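## Task

Pick up the packing tape roll from the top tray of the cart and slide it onto the shaft of one of the wall pegs facing the supply shelving, so the peg's tip pokes out through the roll. Then release it and back the robot away. The robot must not tip over or finish leaning, and the roll must stay on the peg by itself, not because the robot is still holding it.

## Robot and tools

ROBOT. A Hello Robot Stretch 4 in a physics simulation. It has one arm: an omni-wheel base, a lift that rides up a mast, an arm that telescopes forward, a wrist with yaw, pitch and roll, and a two-finger gripper. It stands about 1.6 m tall, and the base rim is within 0.23 m of the base origin. Cameras: head_camera, head_left_camera, head_right_camera (fisheye) and wrist_camera. Loose objects may occasionally get nudged by something else.

FRAMES. Base frame: origin on the floor below the base centre, x forward, y left, z up. hand_pose is reported in this frame and marks a point between the open fingertips; with all wrist joints at 0 its axes line up with the base frame. The printed value may be a little off. The odometry frame is the base frame as it was when the scene began. Odometry heading is in radians, left positive, -3.142 to 3.142, and counts wheel turns only, so slipping looks like travel.

execute_actions. Argument "actions" is a list holding one action or nothing (empty just reports state and images). Optional "cameras": a list of camera names, or "all"; omitted or null means all, [] means none; an unknown name refuses the call. An action contains "base" and/or "joints", optionally "pace" and "contact_limits"; or only "end_of_arm". All motions in one action start at once.
- base: exactly one relative command from where the base last measured itself. translate_m: straight travel in metres, forward positive, -2 to 2. strafe_m: sideways travel in metres, left positive, -2 to 2. rotate_rad: turn in place in radians, counter-clockwise (left) positive, -3.2 to 3.2.
- joints: absolute targets by name, not offsets. lift_m 0 to 1.2; arm_m 0 to 0.55 (extension); wrist_yaw_rad -1.134 to 4.276 (0 points forward, positive turns left, 3.14 tucked back, above 3.4 the arm may obstruct); wrist_pitch_rad -1.117 to 4.259 (0 level, 1.57 pointing down); wrist_roll_rad -1.117 to 4.259 (0 keeps fingers level, positive rolls clockwise viewed from behind); gripper_m -0.038 to 0.141, the fingertip gap in metres (negative means fingers press together). Tolerances for done: lift and arm ±0.004, yaw and roll ±0.02, pitch ±0.05, gripper ±0.004. Joint targets past a limit are clipped and reported; any other bad value or unknown key refuses the whole call.
- pace: "slow", "default", "fast" or "max". Base speeds 0.1/0.3/0.4/0.6 m/s and turn rates 1/2/3/4 rad/s in that order; with the lift above 0.2 these shrink, to 0.3 m/s and 1 rad/s at lift 1.2.
- contact_limits: {"arm_m": value} from 0 (gentlest) to 0.75 (firmest); default 0.5.
- end_of_arm: "enable_torque" re-powers any wrist or gripper motor that shut itself off.
Each action runs at most 15 s. Joints or base left out of an action may still be driving toward an earlier target without the status showing it. To unfold the wrist at scene start, send lift_m 0.4 with wrist_yaw_rad 0. If a result reports a stop, the remaining execute_actions, wait and finished_scene calls of that reply are skipped.

wait: seconds 0 to 10; nothing new is commanded; returns state and images.
zoom_image: camera plus region [x0, y0, x1, y1] in pixels of that camera's latest full image, top-left origin, at most 504 by 504.
finished_scene: scene = current scene number. Irreversible; the result says whether the goal holds and gives the next task.

RESULTS. base_status and joint_status: how each motion ended. done (for the base: wheels turned as ordered, slips included); off_target (stopped short, may still push); contact_stop_at_<key> (hit something; that part goes slack, a slack lift can sag and slack wheels can roll); limit_stop_at_<name>, incl. limit_stop_at_own_body (self-collision guard; moving away is allowed; can occur with pitch below -0.2 and roll below -0.4 or above 4) and limit_stop_at_tilt (lean over 6 degrees; lift, arm and wheels go slack and ignore commands until upright); time_out; torque_fault (a wrist motor overloaded, e.g. gripper pressed into something or over about 2 kg level, and went limp until enable_torque). on_its_own lists uncommanded things; "held at" is a held target, not a position. joint_positions are current joint values. lidar_m: 12 horizontal distances in metres, 30-degree sectors, 1st straight ahead then counter-clockwise (4th left, 7th behind, 10th right); "-" means nothing seen or closer than 0.25 m; blind to glass, thin legs, much behind. wrist_depth_mm: 7x7 grid of median depths, 100 to 2000 mm, read from top left. base_tilt in degrees (forward, right positive; fixed bias up to about 1.5). turned_by_wheels vs turned_by_imu differing over about 0.1 rad means slipping or a collision. motor_effort: percent of maximum, positive toward higher joint values, bracketed peak; wheel positives turn the base right. A load in a level gripper shifts wrist_pitch effort away from 0. Pictures line gives image order. Camera calibration is supplied but may be slightly off, more so for wrist_camera at long extension.

GRIPPING. Command gripper_m below the object's width; deeper squeezes harder and pulls the item toward the wrist. gripper reading and done do not prove a hold; a firm grip shows in gripper effort. Fingertips stuck on a surface: raise the lift.

AVOID. Driving or turning with over 1 kg held and arm_m above 0.2, especially fast (tipping); steady hard pushes with a high gripper; drops, slips, slams and hard hits. Release the roll only once it rests on the peg, then back away.

Each tool is called by a JSON object that holds its "method" and its "body", one argument or row to a line.

## Session

{"method": "execute_actions", "body": {
  "actions": []
}}

Scene clock: 0.00 s.
base_odometry: x=+0.000 y=+0.000 heading=+0.000 (m, m, rad; odometry frame)
turned_by_wheels: +0.000 (rad since the last result)
turned_by_imu: +0.000 (rad since the last result)
base_tilt: forward=-0.9 right=-0.8 (deg)
lidar_m: 2.10 2.36 1.78 1.31 1.36 1.78 1.99 2.56 1.77 1.73 1.85 2.23
base_status: not commanded
joint_positions: lift_m=+0.200 arm_m=-0.002 wrist_yaw_rad=+3.129 wrist_pitch_rad=-0.007 wrist_roll_rad=+0.020 gripper_m=+0.057
joint_status: not commanded
motor_effort: lift_m=+20 arm_m=-1 wrist_yaw_rad=+0 wrist_pitch_rad=-8 wrist_roll_rad=+0 gripper_m=+1 wheel_0=-1 wheel_1=-1 wheel_2=+0 (%)
hand_pose: x=-0.1188 y=+0.0909 z=+0.3807 quat_wxyz=(+0.006, +0.004, +0.010, +1.000) (m; base frame)
wrist_depth_mm: - 133 - - - - - / - 120 158 - - - - / 106 135 184 - - - - / 143 148 - - - - - / - - 1921 - - - 1863 / 1160 1281 206 1182 205 1308 1336 / 842 842 917 - 960 878 931
pictures: head_camera, head_left_camera, head_right_camera, wrist_camera
Images, in order (width x height): head_camera 420x560, head_left_camera 420x672, head_right_camera 420x672, wrist_camera 616x392.

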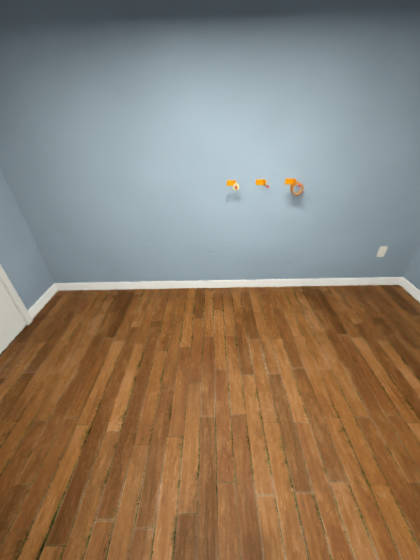

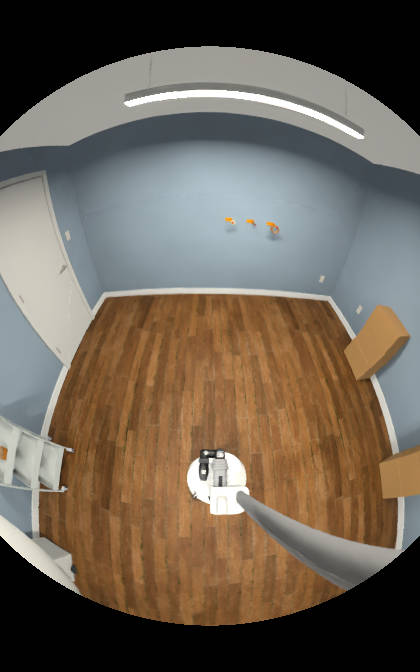

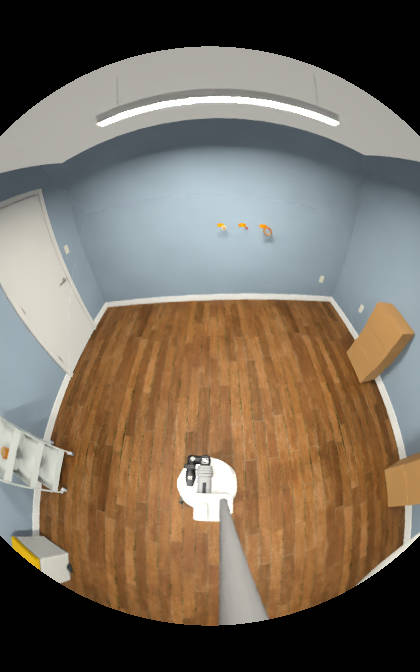

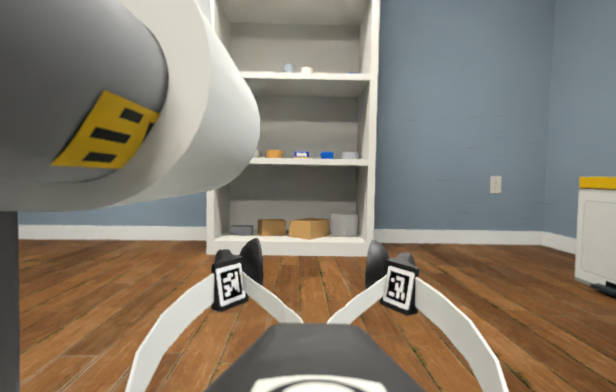

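Pegs ahead; cart on the left.

{"method": "execute_actions", "body": {
  "actions": [
    {"base":{"rotate_rad":1.57},"joints":{"lift_m":0.9,"wrist_yaw_rad":0,"wrist_pitch_rad":0.6,"gripper_m":0.12},"pace":"fast"}
  ]
}}

{"method": "zoom_image", "body": {
  "camera": "head_camera",
  "region": [60, 100, 420, 460]
}}

Scene clock: 3.83 s.
base_odometry: x=+0.000 y=+0.000 heading=+1.569 (m, m, rad; odometry frame)
turned_by_wheels: +1.569 (rad since the last result)
turned_by_imu: +1.605 (rad since the last result)
base_tilt: forward=-0.8 right=-0.8 (deg)
lidar_m: 1.29 1.36 1.77 1.99 2.54 1.76 1.72 1.88 2.24 2.14 2.35 1.78
base_status: done
joint_positions: lift_m=+0.900 arm_m=-0.002 wrist_yaw_rad=+0.000 wrist_pitch_rad=+0.602 wrist_roll_rad=+0.020 gripper_m=+0.120
joint_status: all done
motor_effort: lift_m=+25(29) arm_m=-1(1) wrist_yaw_rad=+0(7) wrist_pitch_rad=-7(9) wrist_roll_rad=-1(0) gripper_m=+0(1) wheel_0=-4(11) wheel_1=-4(9) wheel_2=-2(11) (%)
hand_pose: x=+0.4065 y=-0.0873 z=+0.9145 quat_wxyz=(+0.955, +0.009, +0.296, -0.003) (m; base frame)
wrist_depth_mm: 1366 1366 1366 1397 1464 1430 1366 / 1576 1537 1537 1537 1537 1537 1537 / 1808 1708 1397 1708 1756 1708 1708 / 1708 1756 1576 1708 1808 1756 1808 / 1499 1464 1499 1464 1499 1499 1499 / 1281 1281 1229 1308 1205 1229 1308 / 1138 1118 1118 - 1138 1138 1160
pictures: head_camera, head_left_camera, head_right_camera, wrist_camera
camera_calibration (this result's frames):
wrist_camera: T_world_to_cam=[[0.00656791, -0.999943, -0.00845095, -0.0848653], [-0.603933, 0.00276924, -0.79703, 1.01459], [0.797008, 0.0103386, -0.603881, 0.466671], [0, 0, 0, 1]] pos_world=[0.241363, -0.0924948, 1.08976]
Images, in order (width x height): head_camera 420x560, head_left_camera 420x672, head_right_camera 420x672, wrist_camera 616x392.

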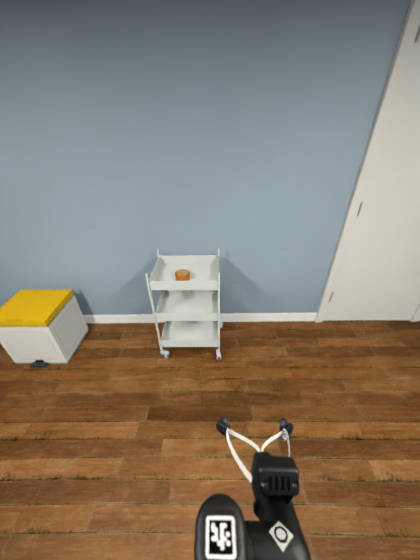

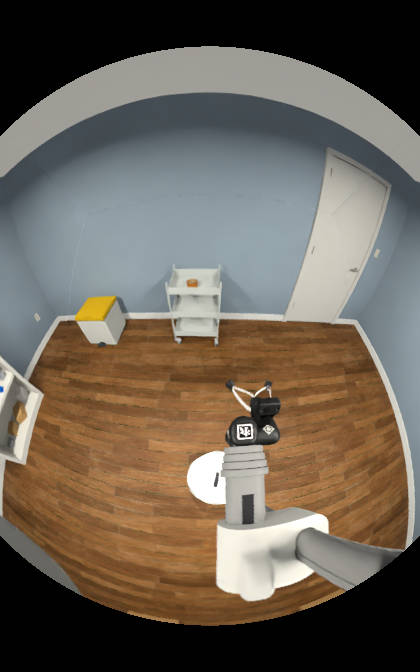

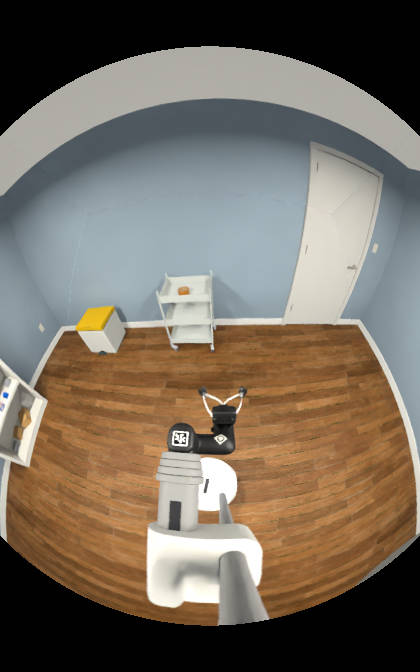

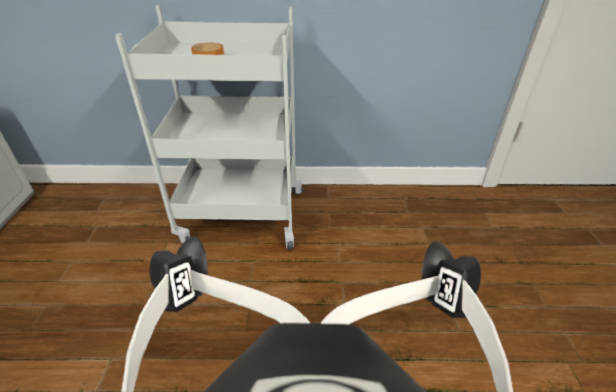

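Region (60, 100, 420, 460) of head_camera's 420x560 image, scaled by 1.400, with more detail than that image has.

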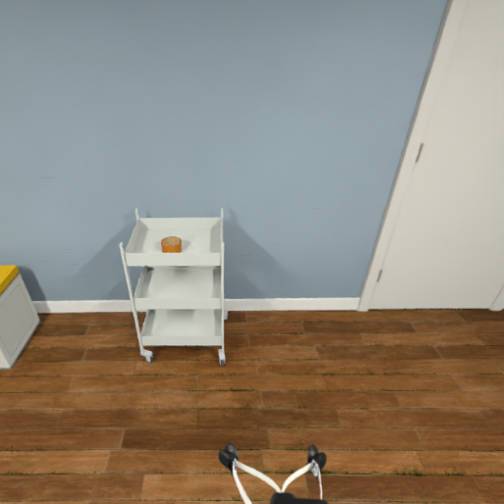

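{"method": "execute_actions", "body": {
  "actions": [
    {"base":{"strafe_m":0.3},"joints":{"lift_m":1.05,"wrist_pitch_rad":1.57,"gripper_m":0.14},"pace":"fast"}
  ],
  "cameras": []
}}

{"method": "execute_actions", "body": {
  "actions": [
    {"base":{"translate_m":0.9},"pace":"fast"}
  ],
  "cameras": ["head_camera","wrist_camera"]
}}

Scene clock: 7.93 s.
base_odometry: x=-0.300 y=+0.001 heading=+1.569 (m, m, rad; odometry frame)
turned_by_wheels: +0.000 (rad since the last result)
turned_by_imu: +0.001 (rad since the last result)
base_tilt: forward=-0.9 right=-0.8 (deg)
lidar_m: 1.30 1.51 1.74 1.68 2.25 2.10 1.69 2.00 2.57 2.45 2.43 1.77
base_status: done
joint_positions: lift_m=+1.050 arm_m=-0.002 wrist_yaw_rad=+0.000 wrist_pitch_rad=+1.570 wrist_roll_rad=+0.020 gripper_m=+0.140
joint_status: all done
motor_effort: lift_m=+25(28) arm_m=-1(1) wrist_yaw_rad=+0(1) wrist_pitch_rad=-2(3) wrist_roll_rad=-1(2) gripper_m=+4(2) wheel_0=-2(14) wheel_1=+2(11) wheel_2=+0(3) (%)
hand_pose: x=+0.1689 y=-0.0874 z=+0.9394 quat_wxyz=(+0.707, +0.007, +0.707, -0.007) (m; base frame)
wrist_depth_mm: 1160 1160 1138 1118 1118 1118 1118 / 1182 1160 1160 1138 1138 1138 1160 / 1182 1182 1182 1138 1160 1138 1138 / 1160 1205 1182 976 1160 1160 1138 / 1205 1160 960 991 1182 1160 1182 / 1205 1205 976 169 1182 1160 1182 / 1205 1205 1205 - 1182 1229 1182
pictures: none
No camera images: the call's "cameras" was empty. Leave "cameras" out to get every camera's image.

Scene clock: 12.03 s.
base_odometry: x=-0.299 y=+0.900 heading=+1.570 (m, m, rad; odometry frame)
turned_by_wheels: +0.000 (rad since the last result)
turned_by_imu: -0.004 (rad since the last result)
base_tilt: forward=-0.9 right=-0.8 (deg)
lidar_m: 0.41 0.40 0.91 1.74 1.75 3.02 2.61 2.80 2.67 2.55 1.18 0.44
base_status: done
joint_positions: lift_m=+1.050 arm_m=-0.002 wrist_yaw_rad=+0.000 wrist_pitch_rad=+1.570 wrist_roll_rad=+0.020 gripper_m=+0.140
joint_status: not commanded
motor_effort: lift_m=+24(25) arm_m=-1(1) wrist_yaw_rad=+1(0) wrist_pitch_rad=-2(3) wrist_roll_rad=-1(1) gripper_m=-3(3) wheel_0=+4(10) wheel_1=+5(14) wheel_2=-2(15) (%)
hand_pose: x=+0.1688 y=-0.0874 z=+0.9394 quat_wxyz=(+0.707, +0.007, +0.707, -0.007) (m; base frame)
wrist_depth_mm: 1160 1138 750 750 759 1160 1118 / 1160 1160 1160 1025 1060 1118 1138 / 1182 1160 1160 1182 1138 1182 1138 / 1182 1182 1160 960 1182 1160 1160 / 1205 1205 991 976 1160 1182 1205 / 1182 1205 991 169 1205 1182 1182 / 1229 1205 1229 - 1205 1182 1205
pictures: head_camera, wrist_camera
camera_calibration (this result's frames):
wrist_camera: T_world_to_cam=[[-0.00352268, -0.999944, -0.00992948, -0.0800802], [-0.998945, 0.00306423, 0.0458136, 0.165859], [-0.0457807, 0.0100804, -0.998901, 1.18445], [0, 0, 0, 1]] pos_world=[0.219627, -0.0925237, 1.17475]
Images, in order (width x height): head_camera 420x560, wrist_camera 616x392.

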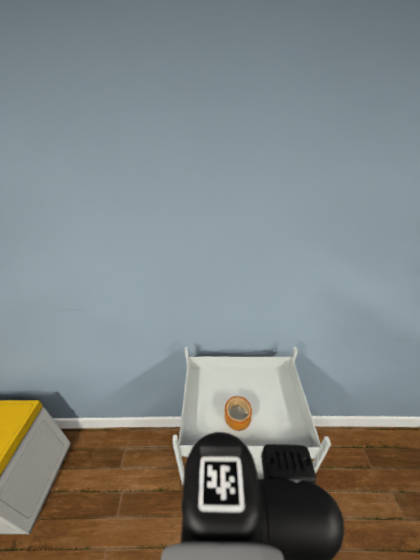

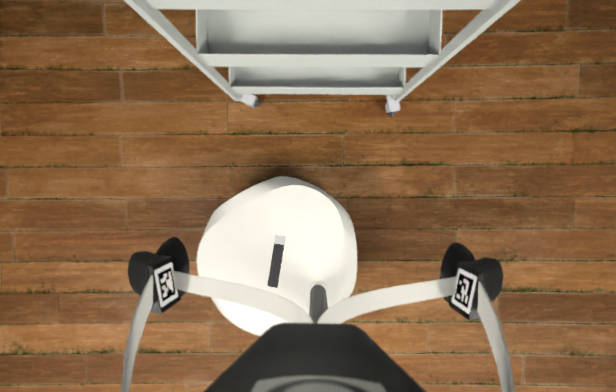

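{"method": "execute_actions", "body": {
  "actions": [
    {"joints":{"arm_m":0.4},"pace":"fast"}
  ],
  "cameras": ["head_camera","wrist_camera"]
}}

Scene clock: 14.83 s.
base_odometry: x=-0.299 y=+0.900 heading=+1.570 (m, m, rad; odometry frame)
turned_by_wheels: +0.000 (rad since the last result)
turned_by_imu: +0.000 (rad since the last result)
base_tilt: forward=-0.9 right=-0.8 (deg)
lidar_m: 0.40 0.43 0.91 1.73 1.75 3.02 2.61 2.81 2.65 2.55 1.19 0.43
base_status: not commanded
joint_positions: lift_m=+1.050 arm_m=+0.399 wrist_yaw_rad=+0.000 wrist_pitch_rad=+1.570 wrist_roll_rad=+0.020 gripper_m=+0.140
joint_status: all done
motor_effort: lift_m=+24(24) arm_m=+5(4) wrist_yaw_rad=+0(1) wrist_pitch_rad=-2(1) wrist_roll_rad=-1(0) gripper_m=+0(4) wheel_0=+4(4) wheel_1=+5(5) wheel_2=-2(2) (%)
hand_pose: x=+0.5703 y=-0.0874 z=+0.9394 quat_wxyz=(+0.707, +0.007, +0.707, -0.007) (m; base frame)
wrist_depth_mm: 591 517 549 554 554 559 564 / 960 500 500 496 500 492 991 / 1160 504 508 500 496 496 1160 / 1182 512 508 508 500 504 1160 / 1182 517 508 512 512 466 1182 / 1205 508 477 168 484 436 1182 / 1229 1182 1138 - 1182 1182 1182
pictures: head_camera, wrist_camera
camera_calibration (this result's frames):
wrist_camera: T_world_to_cam=[[-0.00322969, -0.999945, -0.00993004, -0.0788324], [-0.998954, 0.00277317, 0.0456481, 0.567063], [-0.0456181, 0.0100671, -0.998908, 1.20274], [0, 0, 0, 1]] pos_world=[0.621082, -0.0925088, 1.17476]
Images, in order (width x height): head_camera 420x560, wrist_camera 616x392.

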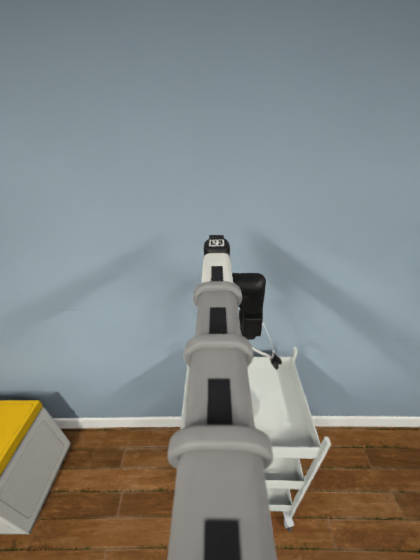

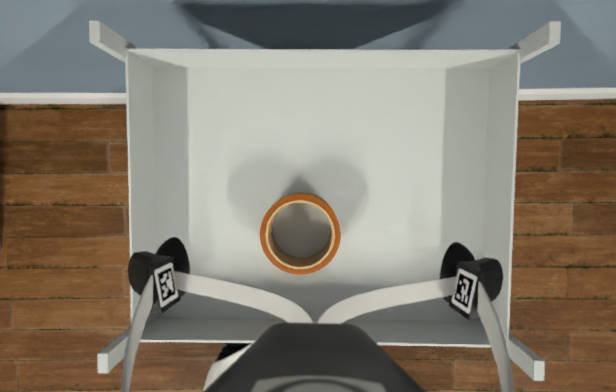

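{"method": "execute_actions", "body": {
  "actions": [
    {"joints":{"arm_m":0.382,"lift_m":0.815}}
  ],
  "cameras": ["wrist_camera"]
}}

{"method": "execute_actions", "body": {
  "actions": [
    {"joints":{"gripper_m":0.06}}
  ],
  "cameras": ["wrist_camera"]
}}

{"method": "execute_actions", "body": {
  "actions": [
    {"joints":{"lift_m":1.0}}
  ],
  "cameras": ["wrist_camera"]
}}

Scene clock: 18.83 s.
base_odometry: x=-0.299 y=+0.900 heading=+1.570 (m, m, rad; odometry frame)
turned_by_wheels: +0.000 (rad since the last result)
turned_by_imu: +0.000 (rad since the last result)
base_tilt: forward=-0.9 right=-0.7 (deg)
lidar_m: 0.41 0.44 0.92 1.73 1.76 3.03 2.60 2.80 2.68 2.55 1.19 0.43
base_status: not commanded
joint_positions: lift_m=+0.815 arm_m=+0.383 wrist_yaw_rad=+0.000 wrist_pitch_rad=+1.570 wrist_roll_rad=+0.020 gripper_m=+0.140
joint_status: all done
motor_effort: lift_m=+16(23) arm_m=-5(6) wrist_yaw_rad=+1(1) wrist_pitch_rad=-2(2) wrist_roll_rad=-1(0) gripper_m=-1(0) wheel_0=+3(4) wheel_1=+5(5) wheel_2=-2(2) (%)
hand_pose: x=+0.5540 y=-0.0874 z=+0.7051 quat_wxyz=(+0.707, +0.007, +0.707, -0.007) (m; base frame)
wrist_depth_mm: 266 265 264 264 263 260 262 / 268 267 267 265 265 265 263 / 271 270 270 270 267 266 265 / 273 272 273 270 268 267 268 / 276 274 273 273 271 271 270 / 278 278 228 169 274 273 272 / 282 279 278 - 276 274 276
pictures: wrist_camera
camera_calibration (this result's frames):
wrist_camera: T_world_to_cam=[[-0.00330425, -0.999945, -0.00992943, -0.081171], [-0.998945, 0.0028459, 0.0458261, 0.561287], [-0.0457954, 0.0100704, -0.9989, 0.968047], [0, 0, 0, 1]] pos_world=[0.604759, -0.0925125, 0.940454]
Images, in order (width x height): wrist_camera 616x392.

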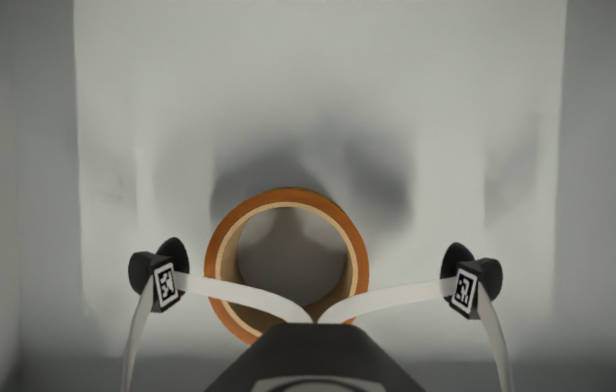

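Scene clock: 20.63 s.
base_odometry: x=-0.299 y=+0.900 heading=+1.570 (m, m, rad; odometry frame)
turned_by_wheels: +0.000 (rad since the last result)
turned_by_imu: +0.000 (rad since the last result)
base_tilt: forward=-0.8 right=-0.7 (deg)
lidar_m: 0.41 0.43 0.91 1.74 1.75 3.03 2.61 2.81 2.66 2.54 1.19 0.42
base_status: not commanded
joint_positions: lift_m=+0.815 arm_m=+0.383 wrist_yaw_rad=+0.000 wrist_pitch_rad=+1.570 wrist_roll_rad=+0.020 gripper_m=+0.060
joint_status: all done
motor_effort: lift_m=+16(16) arm_m=-5(5) wrist_yaw_rad=+0(0) wrist_pitch_rad=-3(3) wrist_roll_rad=+0(1) gripper_m=-17(14) wheel_0=+4(4) wheel_1=+4(5) wheel_2=-2(2) (%)
hand_pose: x=+0.5540 y=-0.0874 z=+0.7051 quat_wxyz=(+0.707, +0.007, +0.707, -0.007) (m; base frame)
wrist_depth_mm: 266 265 264 262 262 263 263 / 267 267 267 265 264 263 264 / 270 268 270 268 267 265 265 / 272 271 271 270 268 268 267 / 277 274 219 273 255 271 271 / 277 277 218 257 217 272 273 / 281 279 279 - 276 277 274
pictures: wrist_camera
camera_calibration (this result's frames):
wrist_camera: T_world_to_cam=[[-0.00330404, -0.999945, -0.00992943, -0.0811712], [-0.998945, 0.00284569, 0.0458259, 0.561287], [-0.0457951, 0.0100704, -0.9989, 0.968039], [0, 0, 0, 1]] pos_world=[0.604758, -0.0925125, 0.940447]
Images, in order (width x height): wrist_camera 616x392.

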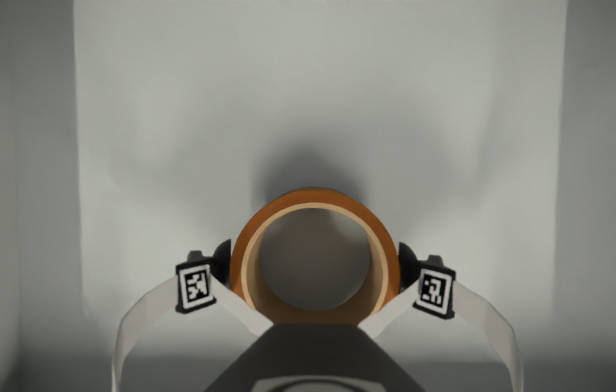

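Scene clock: 22.50 s.
base_odometry: x=-0.299 y=+0.900 heading=+1.570 (m, m, rad; odometry frame)
turned_by_wheels: +0.000 (rad since the last result)
turned_by_imu: +0.000 (rad since the last result)
base_tilt: forward=-0.9 right=-0.8 (deg)
lidar_m: 0.40 0.41 0.92 1.74 1.76 3.03 2.60 2.81 2.68 2.56 1.19 0.42
base_status: not commanded
joint_positions: lift_m=+1.000 arm_m=+0.383 wrist_yaw_rad=+0.000 wrist_pitch_rad=+1.570 wrist_roll_rad=+0.020 gripper_m=+0.060
joint_status: all done
motor_effort: lift_m=+26(27) arm_m=-5(5) wrist_yaw_rad=+0(0) wrist_pitch_rad=-3(3) wrist_roll_rad=+0(1) gripper_m=-19(16) wheel_0=+4(4) wheel_1=+5(5) wheel_2=-2(2) (%)
hand_pose: x=+0.5540 y=-0.0874 z=+0.8893 quat_wxyz=(+0.707, +0.007, +0.707, -0.007) (m; base frame)
wrist_depth_mm: 640 415 439 439 433 433 609 / 1008 449 449 445 449 442 1042 / 1118 452 452 452 449 449 1078 / 1138 459 455 452 455 452 1098 / 1160 459 217 459 255 455 1138 / 1160 418 218 257 217 413 1118 / 1160 1182 991 - 1138 1160 1160
pictures: wrist_camera
camera_calibration (this result's frames):
wrist_camera: T_world_to_cam=[[-0.00330407, -0.999945, -0.00992943, -0.0793423], [-0.998945, 0.00284571, 0.0458259, 0.552844], [-0.0457951, 0.0100704, -0.9989, 1.15202], [0, 0, 0, 1]] pos_world=[0.604756, -0.0925125, 1.12463]
Images, in order (width x height): wrist_camera 616x392.

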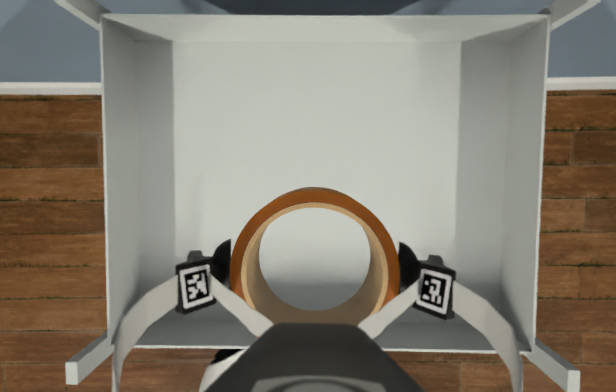

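{"method": "execute_actions", "body": {
  "actions": [
    {"joints":{"arm_m":0,"wrist_pitch_rad":0}}
  ],
  "cameras": []
}}

{"method": "execute_actions", "body": {
  "actions": [
    {"base":{"rotate_rad":-1.6}}
  ],
  "cameras": []
}}

{"method": "execute_actions", "body": {
  "actions": [
    {"base":{"strafe_m":-1.18}}
  ],
  "cameras": []
}}

{"method": "execute_actions", "body": {
  "actions": [
    {"base":{"translate_m":1.5}}
  ],
  "cameras": ["head_camera","wrist_camera"]
}}

Scene clock: 25.80 s.
base_odometry: x=-0.299 y=+0.900 heading=+1.570 (m, m, rad; odometry frame)
turned_by_wheels: +0.000 (rad since the last result)
turned_by_imu: +0.000 (rad since the last result)
base_tilt: forward=-0.9 right=-0.7 (deg)
lidar_m: 0.40 0.43 0.92 1.72 1.76 3.01 2.60 2.80 2.66 2.56 1.20 0.43
base_status: not commanded
joint_positions: lift_m=+1.000 arm_m=+0.001 wrist_yaw_rad=+0.000 wrist_pitch_rad=+0.004 wrist_roll_rad=+0.020 gripper_m=+0.060
joint_status: all done
motor_effort: lift_m=+26(26) arm_m=-5(9) wrist_yaw_rad=+2(1) wrist_pitch_rad=-13(15) wrist_roll_rad=-1(1) gripper_m=-18(21) wheel_0=+4(4) wheel_1=+5(5) wheel_2=-2(2) (%)
hand_pose: x=+0.4602 y=-0.0874 z=+1.1768 quat_wxyz=(+1.000, +0.010, +0.002, +0.000) (m; base frame)
wrist_depth_mm: 591 597 591 597 597 603 597 / 591 597 603 603 597 597 603 / 609 609 609 609 609 609 609 / 609 609 603 609 609 615 615 / 615 621 219 621 256 615 621 / 621 621 218 260 216 615 634 / 627 621 634 - 627 634 634
pictures: none
No camera images: the call's "cameras" was empty. Leave "cameras" out to get every camera's image.

Scene clock: 28.10 s.
base_odometry: x=-0.299 y=+0.900 heading=-0.029 (m, m, rad; odometry frame)
turned_by_wheels: -1.599 (rad since the last result)
turned_by_imu: -1.635 (rad since the last result)
base_tilt: forward=-0.8 right=-0.8 (deg)
lidar_m: 2.55 1.21 0.43 0.40 0.43 0.92 1.89 1.74 2.95 2.60 2.81 2.63
base_status: done
joint_positions: lift_m=+1.000 arm_m=+0.001 wrist_yaw_rad=+0.000 wrist_pitch_rad=+0.004 wrist_roll_rad=+0.020 gripper_m=+0.060
joint_status: not commanded
motor_effort: lift_m=+25(26) arm_m=-5(5) wrist_yaw_rad=+1(0) wrist_pitch_rad=-12(13) wrist_roll_rad=-1(1) gripper_m=-14(23) wheel_0=+4(8) wheel_1=+3(17) wheel_2=+4(9) (%)
hand_pose: x=+0.4602 y=-0.0874 z=+1.1768 quat_wxyz=(+1.000, +0.010, +0.002, +0.000) (m; base frame)
wrist_depth_mm: 1464 - - - - - - / 1537 - - - - - - / 1464 - - - - - - / 1464 - - - - - - / 1537 - 219 - 257 - - / 1499 1921 218 260 218 - - / 1499 - - - - - -
pictures: none
No camera images: the call's "cameras" was empty. Leave "cameras" out to get every camera's image.

Scene clock: 33.37 s.
base_odometry: x=-0.334 y=-0.279 heading=-0.029 (m, m, rad; odometry frame)
turned_by_wheels: +0.000 (rad since the last result)
turned_by_imu: +0.001 (rad since the last result)
base_tilt: forward=-0.9 right=-0.8 (deg)
lidar_m: 2.45 2.68 2.12 1.58 1.74 1.73 1.64 2.16 1.81 1.40 1.76 1.94
base_status: done
joint_positions: lift_m=+1.000 arm_m=+0.001 wrist_yaw_rad=+0.000 wrist_pitch_rad=+0.004 wrist_roll_rad=+0.020 gripper_m=+0.060
joint_status: not commanded
motor_effort: lift_m=+25(25) arm_m=-5(5) wrist_yaw_rad=+0(0) wrist_pitch_rad=-14(13) wrist_roll_rad=-1(1) gripper_m=-18(16) wheel_0=+3(13) wheel_1=-3(13) wheel_2=+0(3) (%)
hand_pose: x=+0.4602 y=-0.0874 z=+1.1769 quat_wxyz=(+1.000, +0.010, +0.002, +0.000) (m; base frame)
wrist_depth_mm: - - - - - - - / - - - - - - - / - - - - - - - / - - - - - - - / - - 218 - 258 - - / - - 217 262 216 - - / - - - - - - -
pictures: none
No camera images: the call's "cameras" was empty. Leave "cameras" out to get every camera's image.

Scene clock: 39.83 s.
base_odometry: x=+1.166 y=-0.322 heading=-0.029 (m, m, rad; odometry frame)
turned_by_wheels: +0.001 (rad since the last result)
turned_by_imu: -0.007 (rad since the last result)
base_tilt: forward=-0.8 right=-0.7 (deg)
lidar_m: 0.94 1.14 1.49 2.05 1.99 2.25 3.66 2.03 1.74 1.33 1.68 1.01
base_status: done
joint_positions: lift_m=+1.000 arm_m=+0.001 wrist_yaw_rad=+0.000 wrist_pitch_rad=+0.004 wrist_roll_rad=+0.020 gripper_m=+0.060
joint_status: not commanded
motor_effort: lift_m=+25(25) arm_m=-5(5) wrist_yaw_rad=+1(0) wrist_pitch_rad=-13(13) wrist_roll_rad=-1(1) gripper_m=-16(19) wheel_0=+4(9) wheel_1=+5(8) wheel_2=-1(13) (%)
hand_pose: x=+0.4602 y=-0.0874 z=+1.1769 quat_wxyz=(+1.000, +0.010, +0.002, +0.000) (m; base frame)
wrist_depth_mm: 854 866 878 891 904 917 917 / 878 878 878 891 904 904 917 / 866 878 904 917 917 931 960 / 891 878 891 904 931 931 946 / 891 891 218 917 257 931 960 / 904 904 217 262 217 946 960 / 917 931 931 - 946 960 976
pictures: head_camera, wrist_camera
camera_calibration (this result's frames):
wrist_camera: T_world_to_cam=[[0.0099766, -0.999944, -0.00345354, -0.0905121], [-0.0501471, 0.00294905, -0.998737, 1.23868], [0.998692, 0.0101372, -0.0501149, -0.162308], [0, 0, 0, 1]] pos_world=[0.225115, -0.0925146, 1.22867]
Images, in order (width x height): head_camera 420x560, wrist_camera 616x392.

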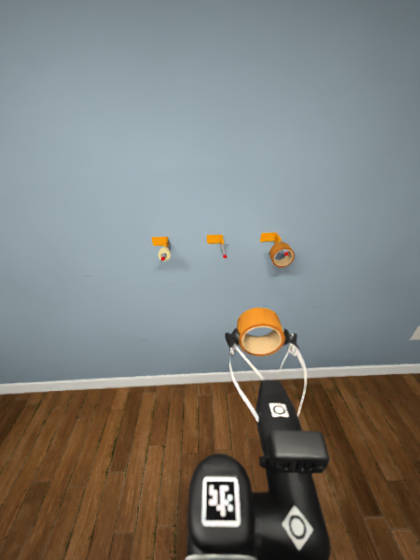

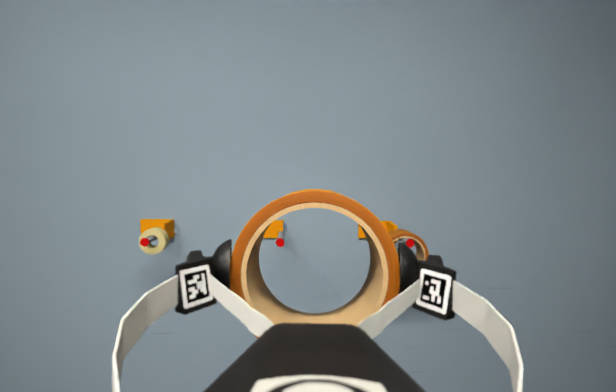

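{"method": "execute_actions", "body": {
  "actions": [
    {"base":{"rotate_rad":0.06},"joints":{"lift_m":0.915}}
  ],
  "cameras": []
}}

{"method": "execute_actions", "body": {
  "actions": [
    {"base":{"translate_m":0.25}}
  ],
  "cameras": ["head_camera","wrist_camera"]
}}

Scene clock: 42.70 s.
base_odometry: x=+1.166 y=-0.322 heading=+0.030 (m, m, rad; odometry frame)
turned_by_wheels: +0.059 (rad since the last result)
turned_by_imu: +0.061 (rad since the last result)
base_tilt: forward=-0.8 right=-0.8 (deg)
lidar_m: 0.95 1.16 1.58 2.05 2.00 2.79 3.25 1.99 1.39 1.34 1.57 1.00
base_status: done
joint_positions: lift_m=+0.915 arm_m=+0.001 wrist_yaw_rad=+0.000 wrist_pitch_rad=+0.004 wrist_roll_rad=+0.020 gripper_m=+0.060
joint_status: all done
motor_effort: lift_m=+17(23) arm_m=-5(5) wrist_yaw_rad=+1(2) wrist_pitch_rad=-12(13) wrist_roll_rad=-1(1) gripper_m=-18(15) wheel_0=-4(8) wheel_1=-4(7) wheel_2=-3(10) (%)
hand_pose: x=+0.4602 y=-0.0874 z=+1.0925 quat_wxyz=(+1.000, +0.010, +0.002, +0.000) (m; base frame)
wrist_depth_mm: 878 904 878 878 878 878 878 / 917 891 891 891 878 878 891 / 904 904 904 904 904 891 904 / 904 917 891 904 904 904 904 / 931 917 218 917 256 917 904 / 946 917 218 260 216 904 931 / 960 931 931 - 931 931 931
pictures: none
No camera images: the call's "cameras" was empty. Leave "cameras" out to get every camera's image.

Scene clock: 45.00 s.
base_odometry: x=+1.415 y=-0.315 heading=+0.031 (m, m, rad; odometry frame)
turned_by_wheels: +0.001 (rad since the last result)
turned_by_imu: -0.001 (rad since the last result)
base_tilt: forward=-0.8 right=-0.8 (deg)
lidar_m: 0.68 0.90 1.24 2.01 2.15 2.42 3.70 2.16 1.40 1.36 1.23 0.77
base_status: done
joint_positions: lift_m=+0.915 arm_m=+0.001 wrist_yaw_rad=+0.000 wrist_pitch_rad=+0.004 wrist_roll_rad=+0.020 gripper_m=+0.060
joint_status: not commanded
motor_effort: lift_m=+17(17) arm_m=-5(5) wrist_yaw_rad=+0(1) wrist_pitch_rad=-13(13) wrist_roll_rad=-1(1) gripper_m=-22(16) wheel_0=+4(8) wheel_1=+4(10) wheel_2=-1(14) (%)
hand_pose: x=+0.4602 y=-0.0874 z=+1.0925 quat_wxyz=(+1.000, +0.010, +0.002, +0.000) (m; base frame)
wrist_depth_mm: 634 634 634 634 634 634 634 / 647 640 634 640 647 640 634 / 654 647 647 654 647 647 640 / 654 661 654 654 647 654 647 / 654 668 220 661 258 661 661 / 676 661 218 259 216 668 661 / 683 676 676 - 676 668 676
pictures: head_camera, wrist_camera
camera_calibration (this result's frames):
wrist_camera: T_world_to_cam=[[0.00993709, -0.999945, -0.00345318, -0.090797], [-0.0501187, 0.00295096, -0.998739, 1.15444], [0.998694, 0.0100976, -0.0500866, -0.166566], [0, 0, 0, 1]] pos_world=[0.225109, -0.0925167, 1.14433]
Images, in order (width x height): head_camera 420x560, wrist_camera 616x392.

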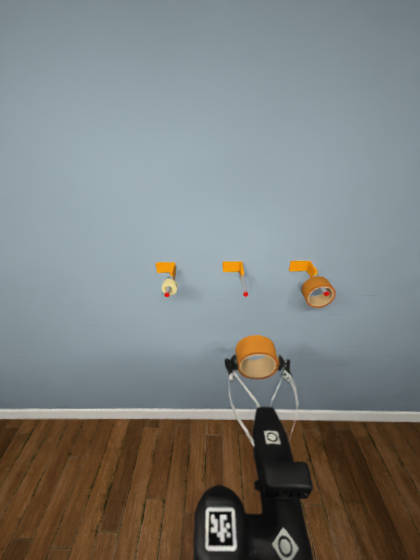

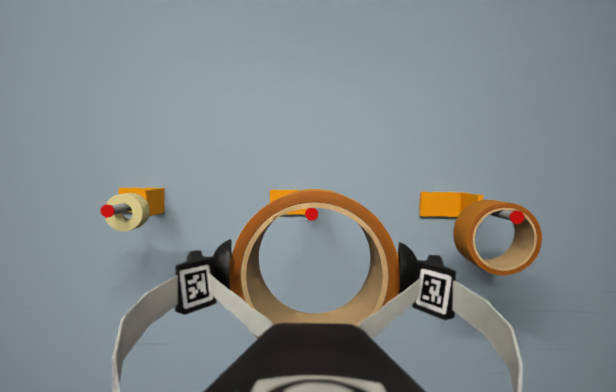

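{"method": "execute_actions", "body": {
  "actions": [
    {"joints":{"arm_m":0.22,"lift_m":0.902}}
  ],
  "cameras": ["head_camera","wrist_camera"]
}}

Scene clock: 47.83 s.
base_odometry: x=+1.415 y=-0.315 heading=+0.031 (m, m, rad; odometry frame)
turned_by_wheels: +0.000 (rad since the last result)
turned_by_imu: +0.000 (rad since the last result)
base_tilt: forward=-0.8 right=-0.7 (deg)
lidar_m: 0.71 0.88 1.23 2.03 2.14 2.39 3.69 2.18 1.38 1.34 1.24 0.77
base_status: not commanded
joint_positions: lift_m=+0.902 arm_m=+0.219 wrist_yaw_rad=+0.000 wrist_pitch_rad=+0.003 wrist_roll_rad=+0.020 gripper_m=+0.060
joint_status: all done
motor_effort: lift_m=+16(14) arm_m=+5(5) wrist_yaw_rad=+1(0) wrist_pitch_rad=-12(12) wrist_roll_rad=-1(0) gripper_m=-15(17) wheel_0=+3(4) wheel_1=+4(4) wheel_2=-1(0) (%)
hand_pose: x=+0.6785 y=-0.0874 z=+1.0796 quat_wxyz=(+1.000, +0.010, +0.002, +0.000) (m; base frame)
wrist_depth_mm: 424 424 421 427 421 421 421 / 424 427 424 427 427 424 424 / 436 430 430 430 427 430 430 / 413 436 433 430 436 433 427 / 439 439 219 442 255 436 325 / 445 442 218 260 216 439 439 / 449 449 445 - 445 449 445
pictures: head_camera, wrist_camera
camera_calibration (this result's frames):
wrist_camera: T_world_to_cam=[[0.0100116, -0.999944, -0.0034522, -0.0930414], [-0.050013, 0.00294732, -0.998744, 1.15238], [0.998698, 0.0101717, -0.0499807, -0.385366], [0, 0, 0, 1]] pos_world=[0.44343, -0.0925128, 1.13135]
Images, in order (width x height): head_camera 420x560, wrist_camera 616x392.

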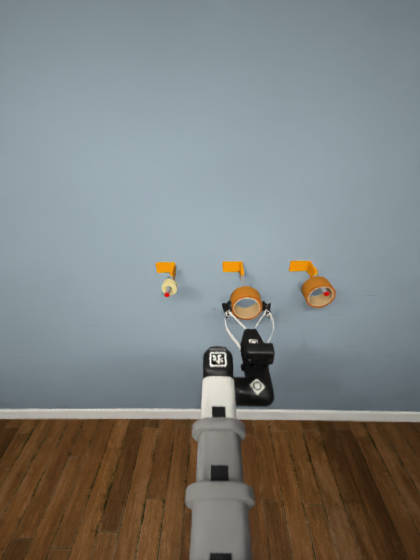

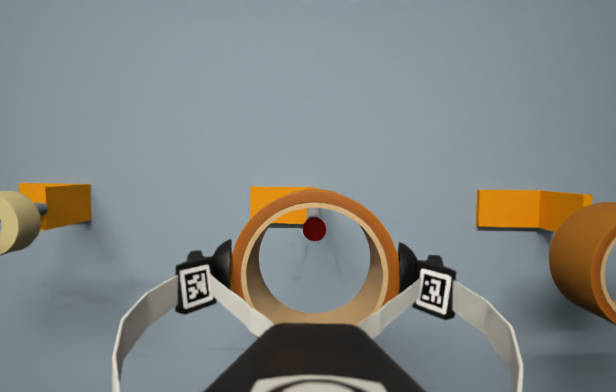

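{"method": "execute_actions", "body": {
  "actions": [
    {"joints":{"arm_m":0.30,"lift_m":0.908},"contact_limits":{"arm_m":0.15},"pace":"slow"}
  ],
  "cameras": ["head_camera","wrist_camera"]
}}

Scene clock: 50.57 s.
base_odometry: x=+1.415 y=-0.315 heading=+0.031 (m, m, rad; odometry frame)
turned_by_wheels: +0.000 (rad since the last result)
turned_by_imu: +0.000 (rad since the last result)
base_tilt: forward=-0.8 right=-0.7 (deg)
lidar_m: 0.72 0.90 1.22 2.01 2.16 2.41 3.71 2.16 1.39 1.36 1.23 0.77
base_status: not commanded
joint_positions: lift_m=+0.908 arm_m=+0.299 wrist_yaw_rad=+0.000 wrist_pitch_rad=+0.003 wrist_roll_rad=+0.020 gripper_m=+0.060
joint_status: all done
motor_effort: lift_m=+26(26) arm_m=+5(3) wrist_yaw_rad=+0(0) wrist_pitch_rad=-12(13) wrist_roll_rad=-1(1) gripper_m=-16(15) wheel_0=+3(3) wheel_1=+4(4) wheel_2=-1(0) (%)
contact_limits: arm_m 0.15
hand_pose: x=+0.7585 y=-0.0874 z=+1.0848 quat_wxyz=(+1.000, +0.010, +0.002, +0.000) (m; base frame)
wrist_depth_mm: 343 345 345 345 343 343 343 / 347 347 347 345 347 343 345 / 351 351 351 349 349 349 347 / 353 355 353 353 351 353 353 / 357 357 218 355 256 357 355 / 359 357 217 260 216 357 362 / 364 364 364 - 364 362 362
pictures: head_camera, wrist_camera
camera_calibration (this result's frames):
wrist_camera: T_world_to_cam=[[0.0100047, -0.999944, -0.00345244, -0.0938206], [-0.0500307, 0.00294773, -0.998743, 1.16159], [0.998698, 0.0101649, -0.0499984, -0.464958], [0, 0, 0, 1]] pos_world=[0.523406, -0.0925132, 1.13656]
Images, in order (width x height): head_camera 420x560, wrist_camera 616x392.

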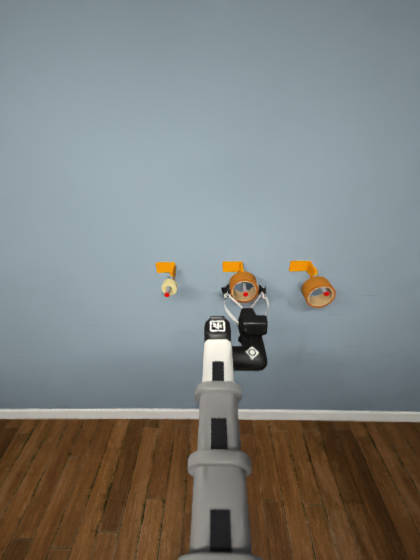

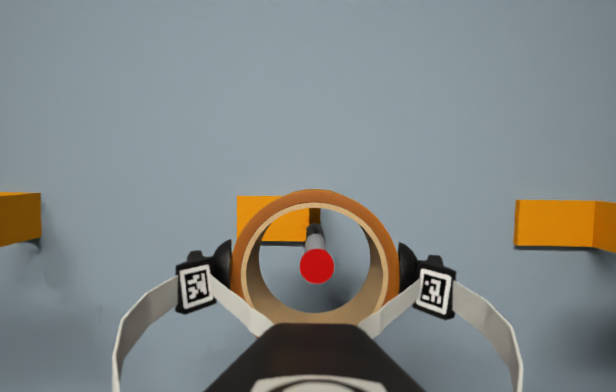

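{"method": "execute_actions", "body": {
  "actions": [
    {"joints":{"arm_m":0.335,"lift_m":0.895},"contact_limits":{"arm_m":0.15},"pace":"slow"}
  ],
  "cameras": ["head_camera","wrist_camera"]
}}

{"method": "execute_actions", "body": {
  "actions": [
    {"joints":{"gripper_m":0.13}}
  ],
  "cameras": []
}}

{"method": "execute_actions", "body": {
  "actions": [
    {"joints":{"arm_m":0.0}}
  ],
  "cameras": ["head_camera","wrist_camera"]
}}

Scene clock: 53.07 s.
base_odometry: x=+1.415 y=-0.315 heading=+0.031 (m, m, rad; odometry frame)
turned_by_wheels: +0.000 (rad since the last result)
turned_by_imu: +0.000 (rad since the last result)
base_tilt: forward=-0.8 right=-0.9 (deg)
lidar_m: 0.72 0.89 1.24 2.04 2.15 2.41 3.70 2.16 1.40 1.36 1.21 0.76
base_status: not commanded
joint_positions: lift_m=+0.895 arm_m=+0.334 wrist_yaw_rad=+0.000 wrist_pitch_rad=+0.002 wrist_roll_rad=+0.020 gripper_m=+0.060
joint_status: all done
motor_effort: lift_m=+16(26) arm_m=+5(6) wrist_yaw_rad=+2(2) wrist_pitch_rad=-8(12) wrist_roll_rad=+0(1) gripper_m=-15(16) wheel_0=+3(3) wheel_1=+4(4) wheel_2=+0(1) (%)
contact_limits: arm_m 0.15
hand_pose: x=+0.7935 y=-0.0875 z=+1.0730 quat_wxyz=(+1.000, +0.010, +0.001, +0.000) (m; base frame)
wrist_depth_mm: 310 312 309 310 309 309 310 / 314 314 314 310 314 312 314 / 315 319 315 317 315 315 317 / 319 322 319 226 317 320 317 / 320 322 218 320 255 324 322 / 324 325 220 245 220 324 324 / 330 327 327 - 325 329 325
pictures: head_camera, wrist_camera
camera_calibration (this result's frames):
wrist_camera: T_world_to_cam=[[0.00957369, -0.999948, -0.00343775, -0.0940106], [-0.0485249, 0.00296927, -0.998818, 1.15048], [0.998776, 0.00972919, -0.048494, -0.50214], [0, 0, 0, 1]] pos_world=[0.558253, -0.0925364, 1.12444]
Images, in order (width x height): head_camera 420x560, wrist_camera 616x392.

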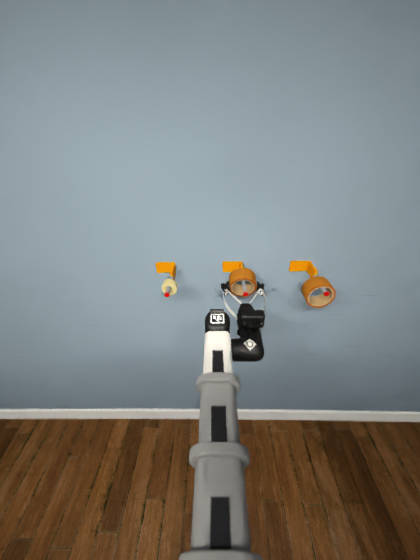

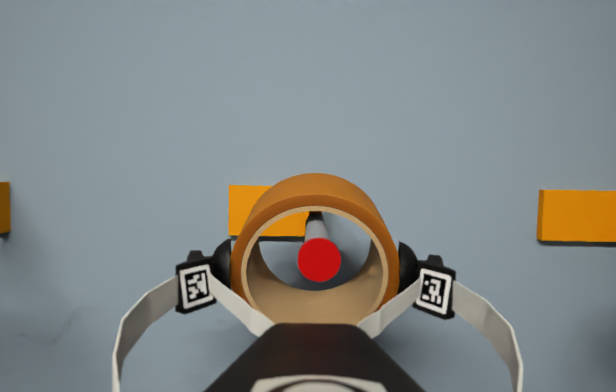

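Scene clock: 54.70 s.
base_odometry: x=+1.415 y=-0.315 heading=+0.031 (m, m, rad; odometry frame)
turned_by_wheels: +0.000 (rad since the last result)
turned_by_imu: +0.000 (rad since the last result)
base_tilt: forward=-1.0 right=-0.8 (deg)
lidar_m: 0.73 0.89 1.23 2.04 2.15 2.39 3.70 2.17 1.39 1.36 1.24 0.78
base_status: not commanded
joint_positions: lift_m=+0.895 arm_m=+0.334 wrist_yaw_rad=+0.000 wrist_pitch_rad=+0.002 wrist_roll_rad=+0.020 gripper_m=+0.130
joint_status: all done
motor_effort: lift_m=+16(16) arm_m=+5(5) wrist_yaw_rad=+2(1) wrist_pitch_rad=-9(9) wrist_roll_rad=-1(0) gripper_m=-1(21) wheel_0=+3(4) wheel_1=+3(4) wheel_2=-1(0) (%)
hand_pose: x=+0.7935 y=-0.0875 z=+1.0729 quat_wxyz=(+1.000, +0.010, +0.001, +0.000) (m; base frame)
wrist_depth_mm: 310 310 310 309 309 310 309 / 314 312 312 312 312 314 310 / 317 317 315 317 317 314 315 / 319 319 317 312 322 319 319 / 322 322 315 320 320 320 320 / 325 324 207 243 196 324 325 / 327 329 327 - 327 327 327
pictures: none
No camera images: the call's "cameras" was empty. Leave "cameras" out to get every camera's image.

Scene clock: 56.80 s.
base_odometry: x=+1.415 y=-0.315 heading=+0.031 (m, m, rad; odometry frame)
turned_by_wheels: +0.000 (rad since the last result)
turned_by_imu: +0.000 (rad since the last result)
base_tilt: forward=-0.9 right=-0.8 (deg)
lidar_m: 0.70 0.89 1.25 2.05 2.15 2.39 3.70 2.17 1.38 1.35 1.21 0.77
base_status: not commanded
joint_positions: lift_m=+0.895 arm_m=+0.001 wrist_yaw_rad=+0.000 wrist_pitch_rad=+0.002 wrist_roll_rad=+0.020 gripper_m=+0.130
joint_status: all done
motor_effort: lift_m=+16(16) arm_m=-5(6) wrist_yaw_rad=+1(2) wrist_pitch_rad=-10(9) wrist_roll_rad=-1(0) gripper_m=+0(2) wheel_0=+4(3) wheel_1=+3(4) wheel_2=+0(1) (%)
hand_pose: x=+0.4602 y=-0.0874 z=+1.0729 quat_wxyz=(+1.000, +0.010, +0.001, +0.000) (m; base frame)
wrist_depth_mm: 640 634 640 627 634 634 627 / 647 640 640 640 634 647 647 / 647 647 647 654 640 647 647 / 661 654 661 654 647 654 654 / 661 668 654 661 661 535 654 / 676 668 661 661 668 668 668 / 668 668 668 - 668 668 676
pictures: head_camera, wrist_camera
camera_calibration (this result's frames):
wrist_camera: T_world_to_cam=[[0.0098567, -0.999946, -0.00344109, -0.0908653], [-0.0488641, 0.00295549, -0.998801, 1.13435], [0.998757, 0.010013, -0.0488323, -0.168945], [0, 0, 0, 1]] pos_world=[0.22506, -0.0925213, 1.12442]
Images, in order (width x height): head_camera 420x560, wrist_camera 616x392.

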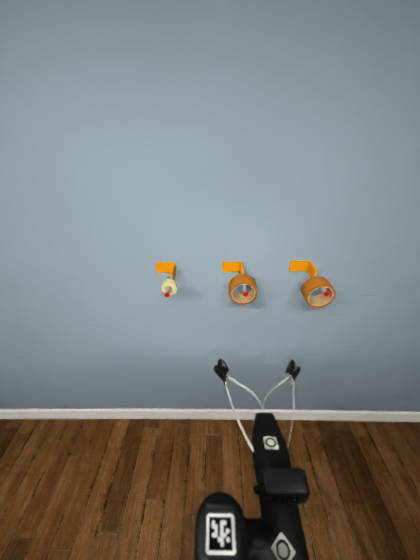

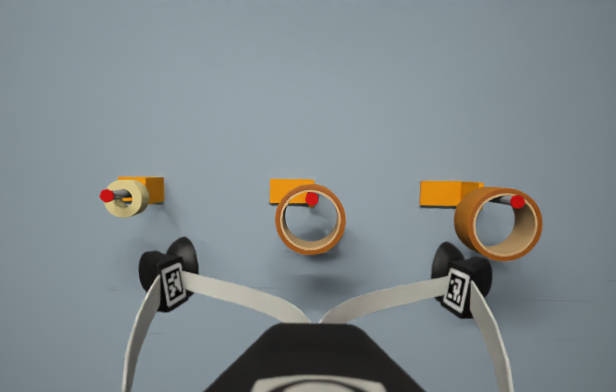

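{"method": "finished_scene", "body": {
  "scene": 1
}}

The scene is finished: the task was done.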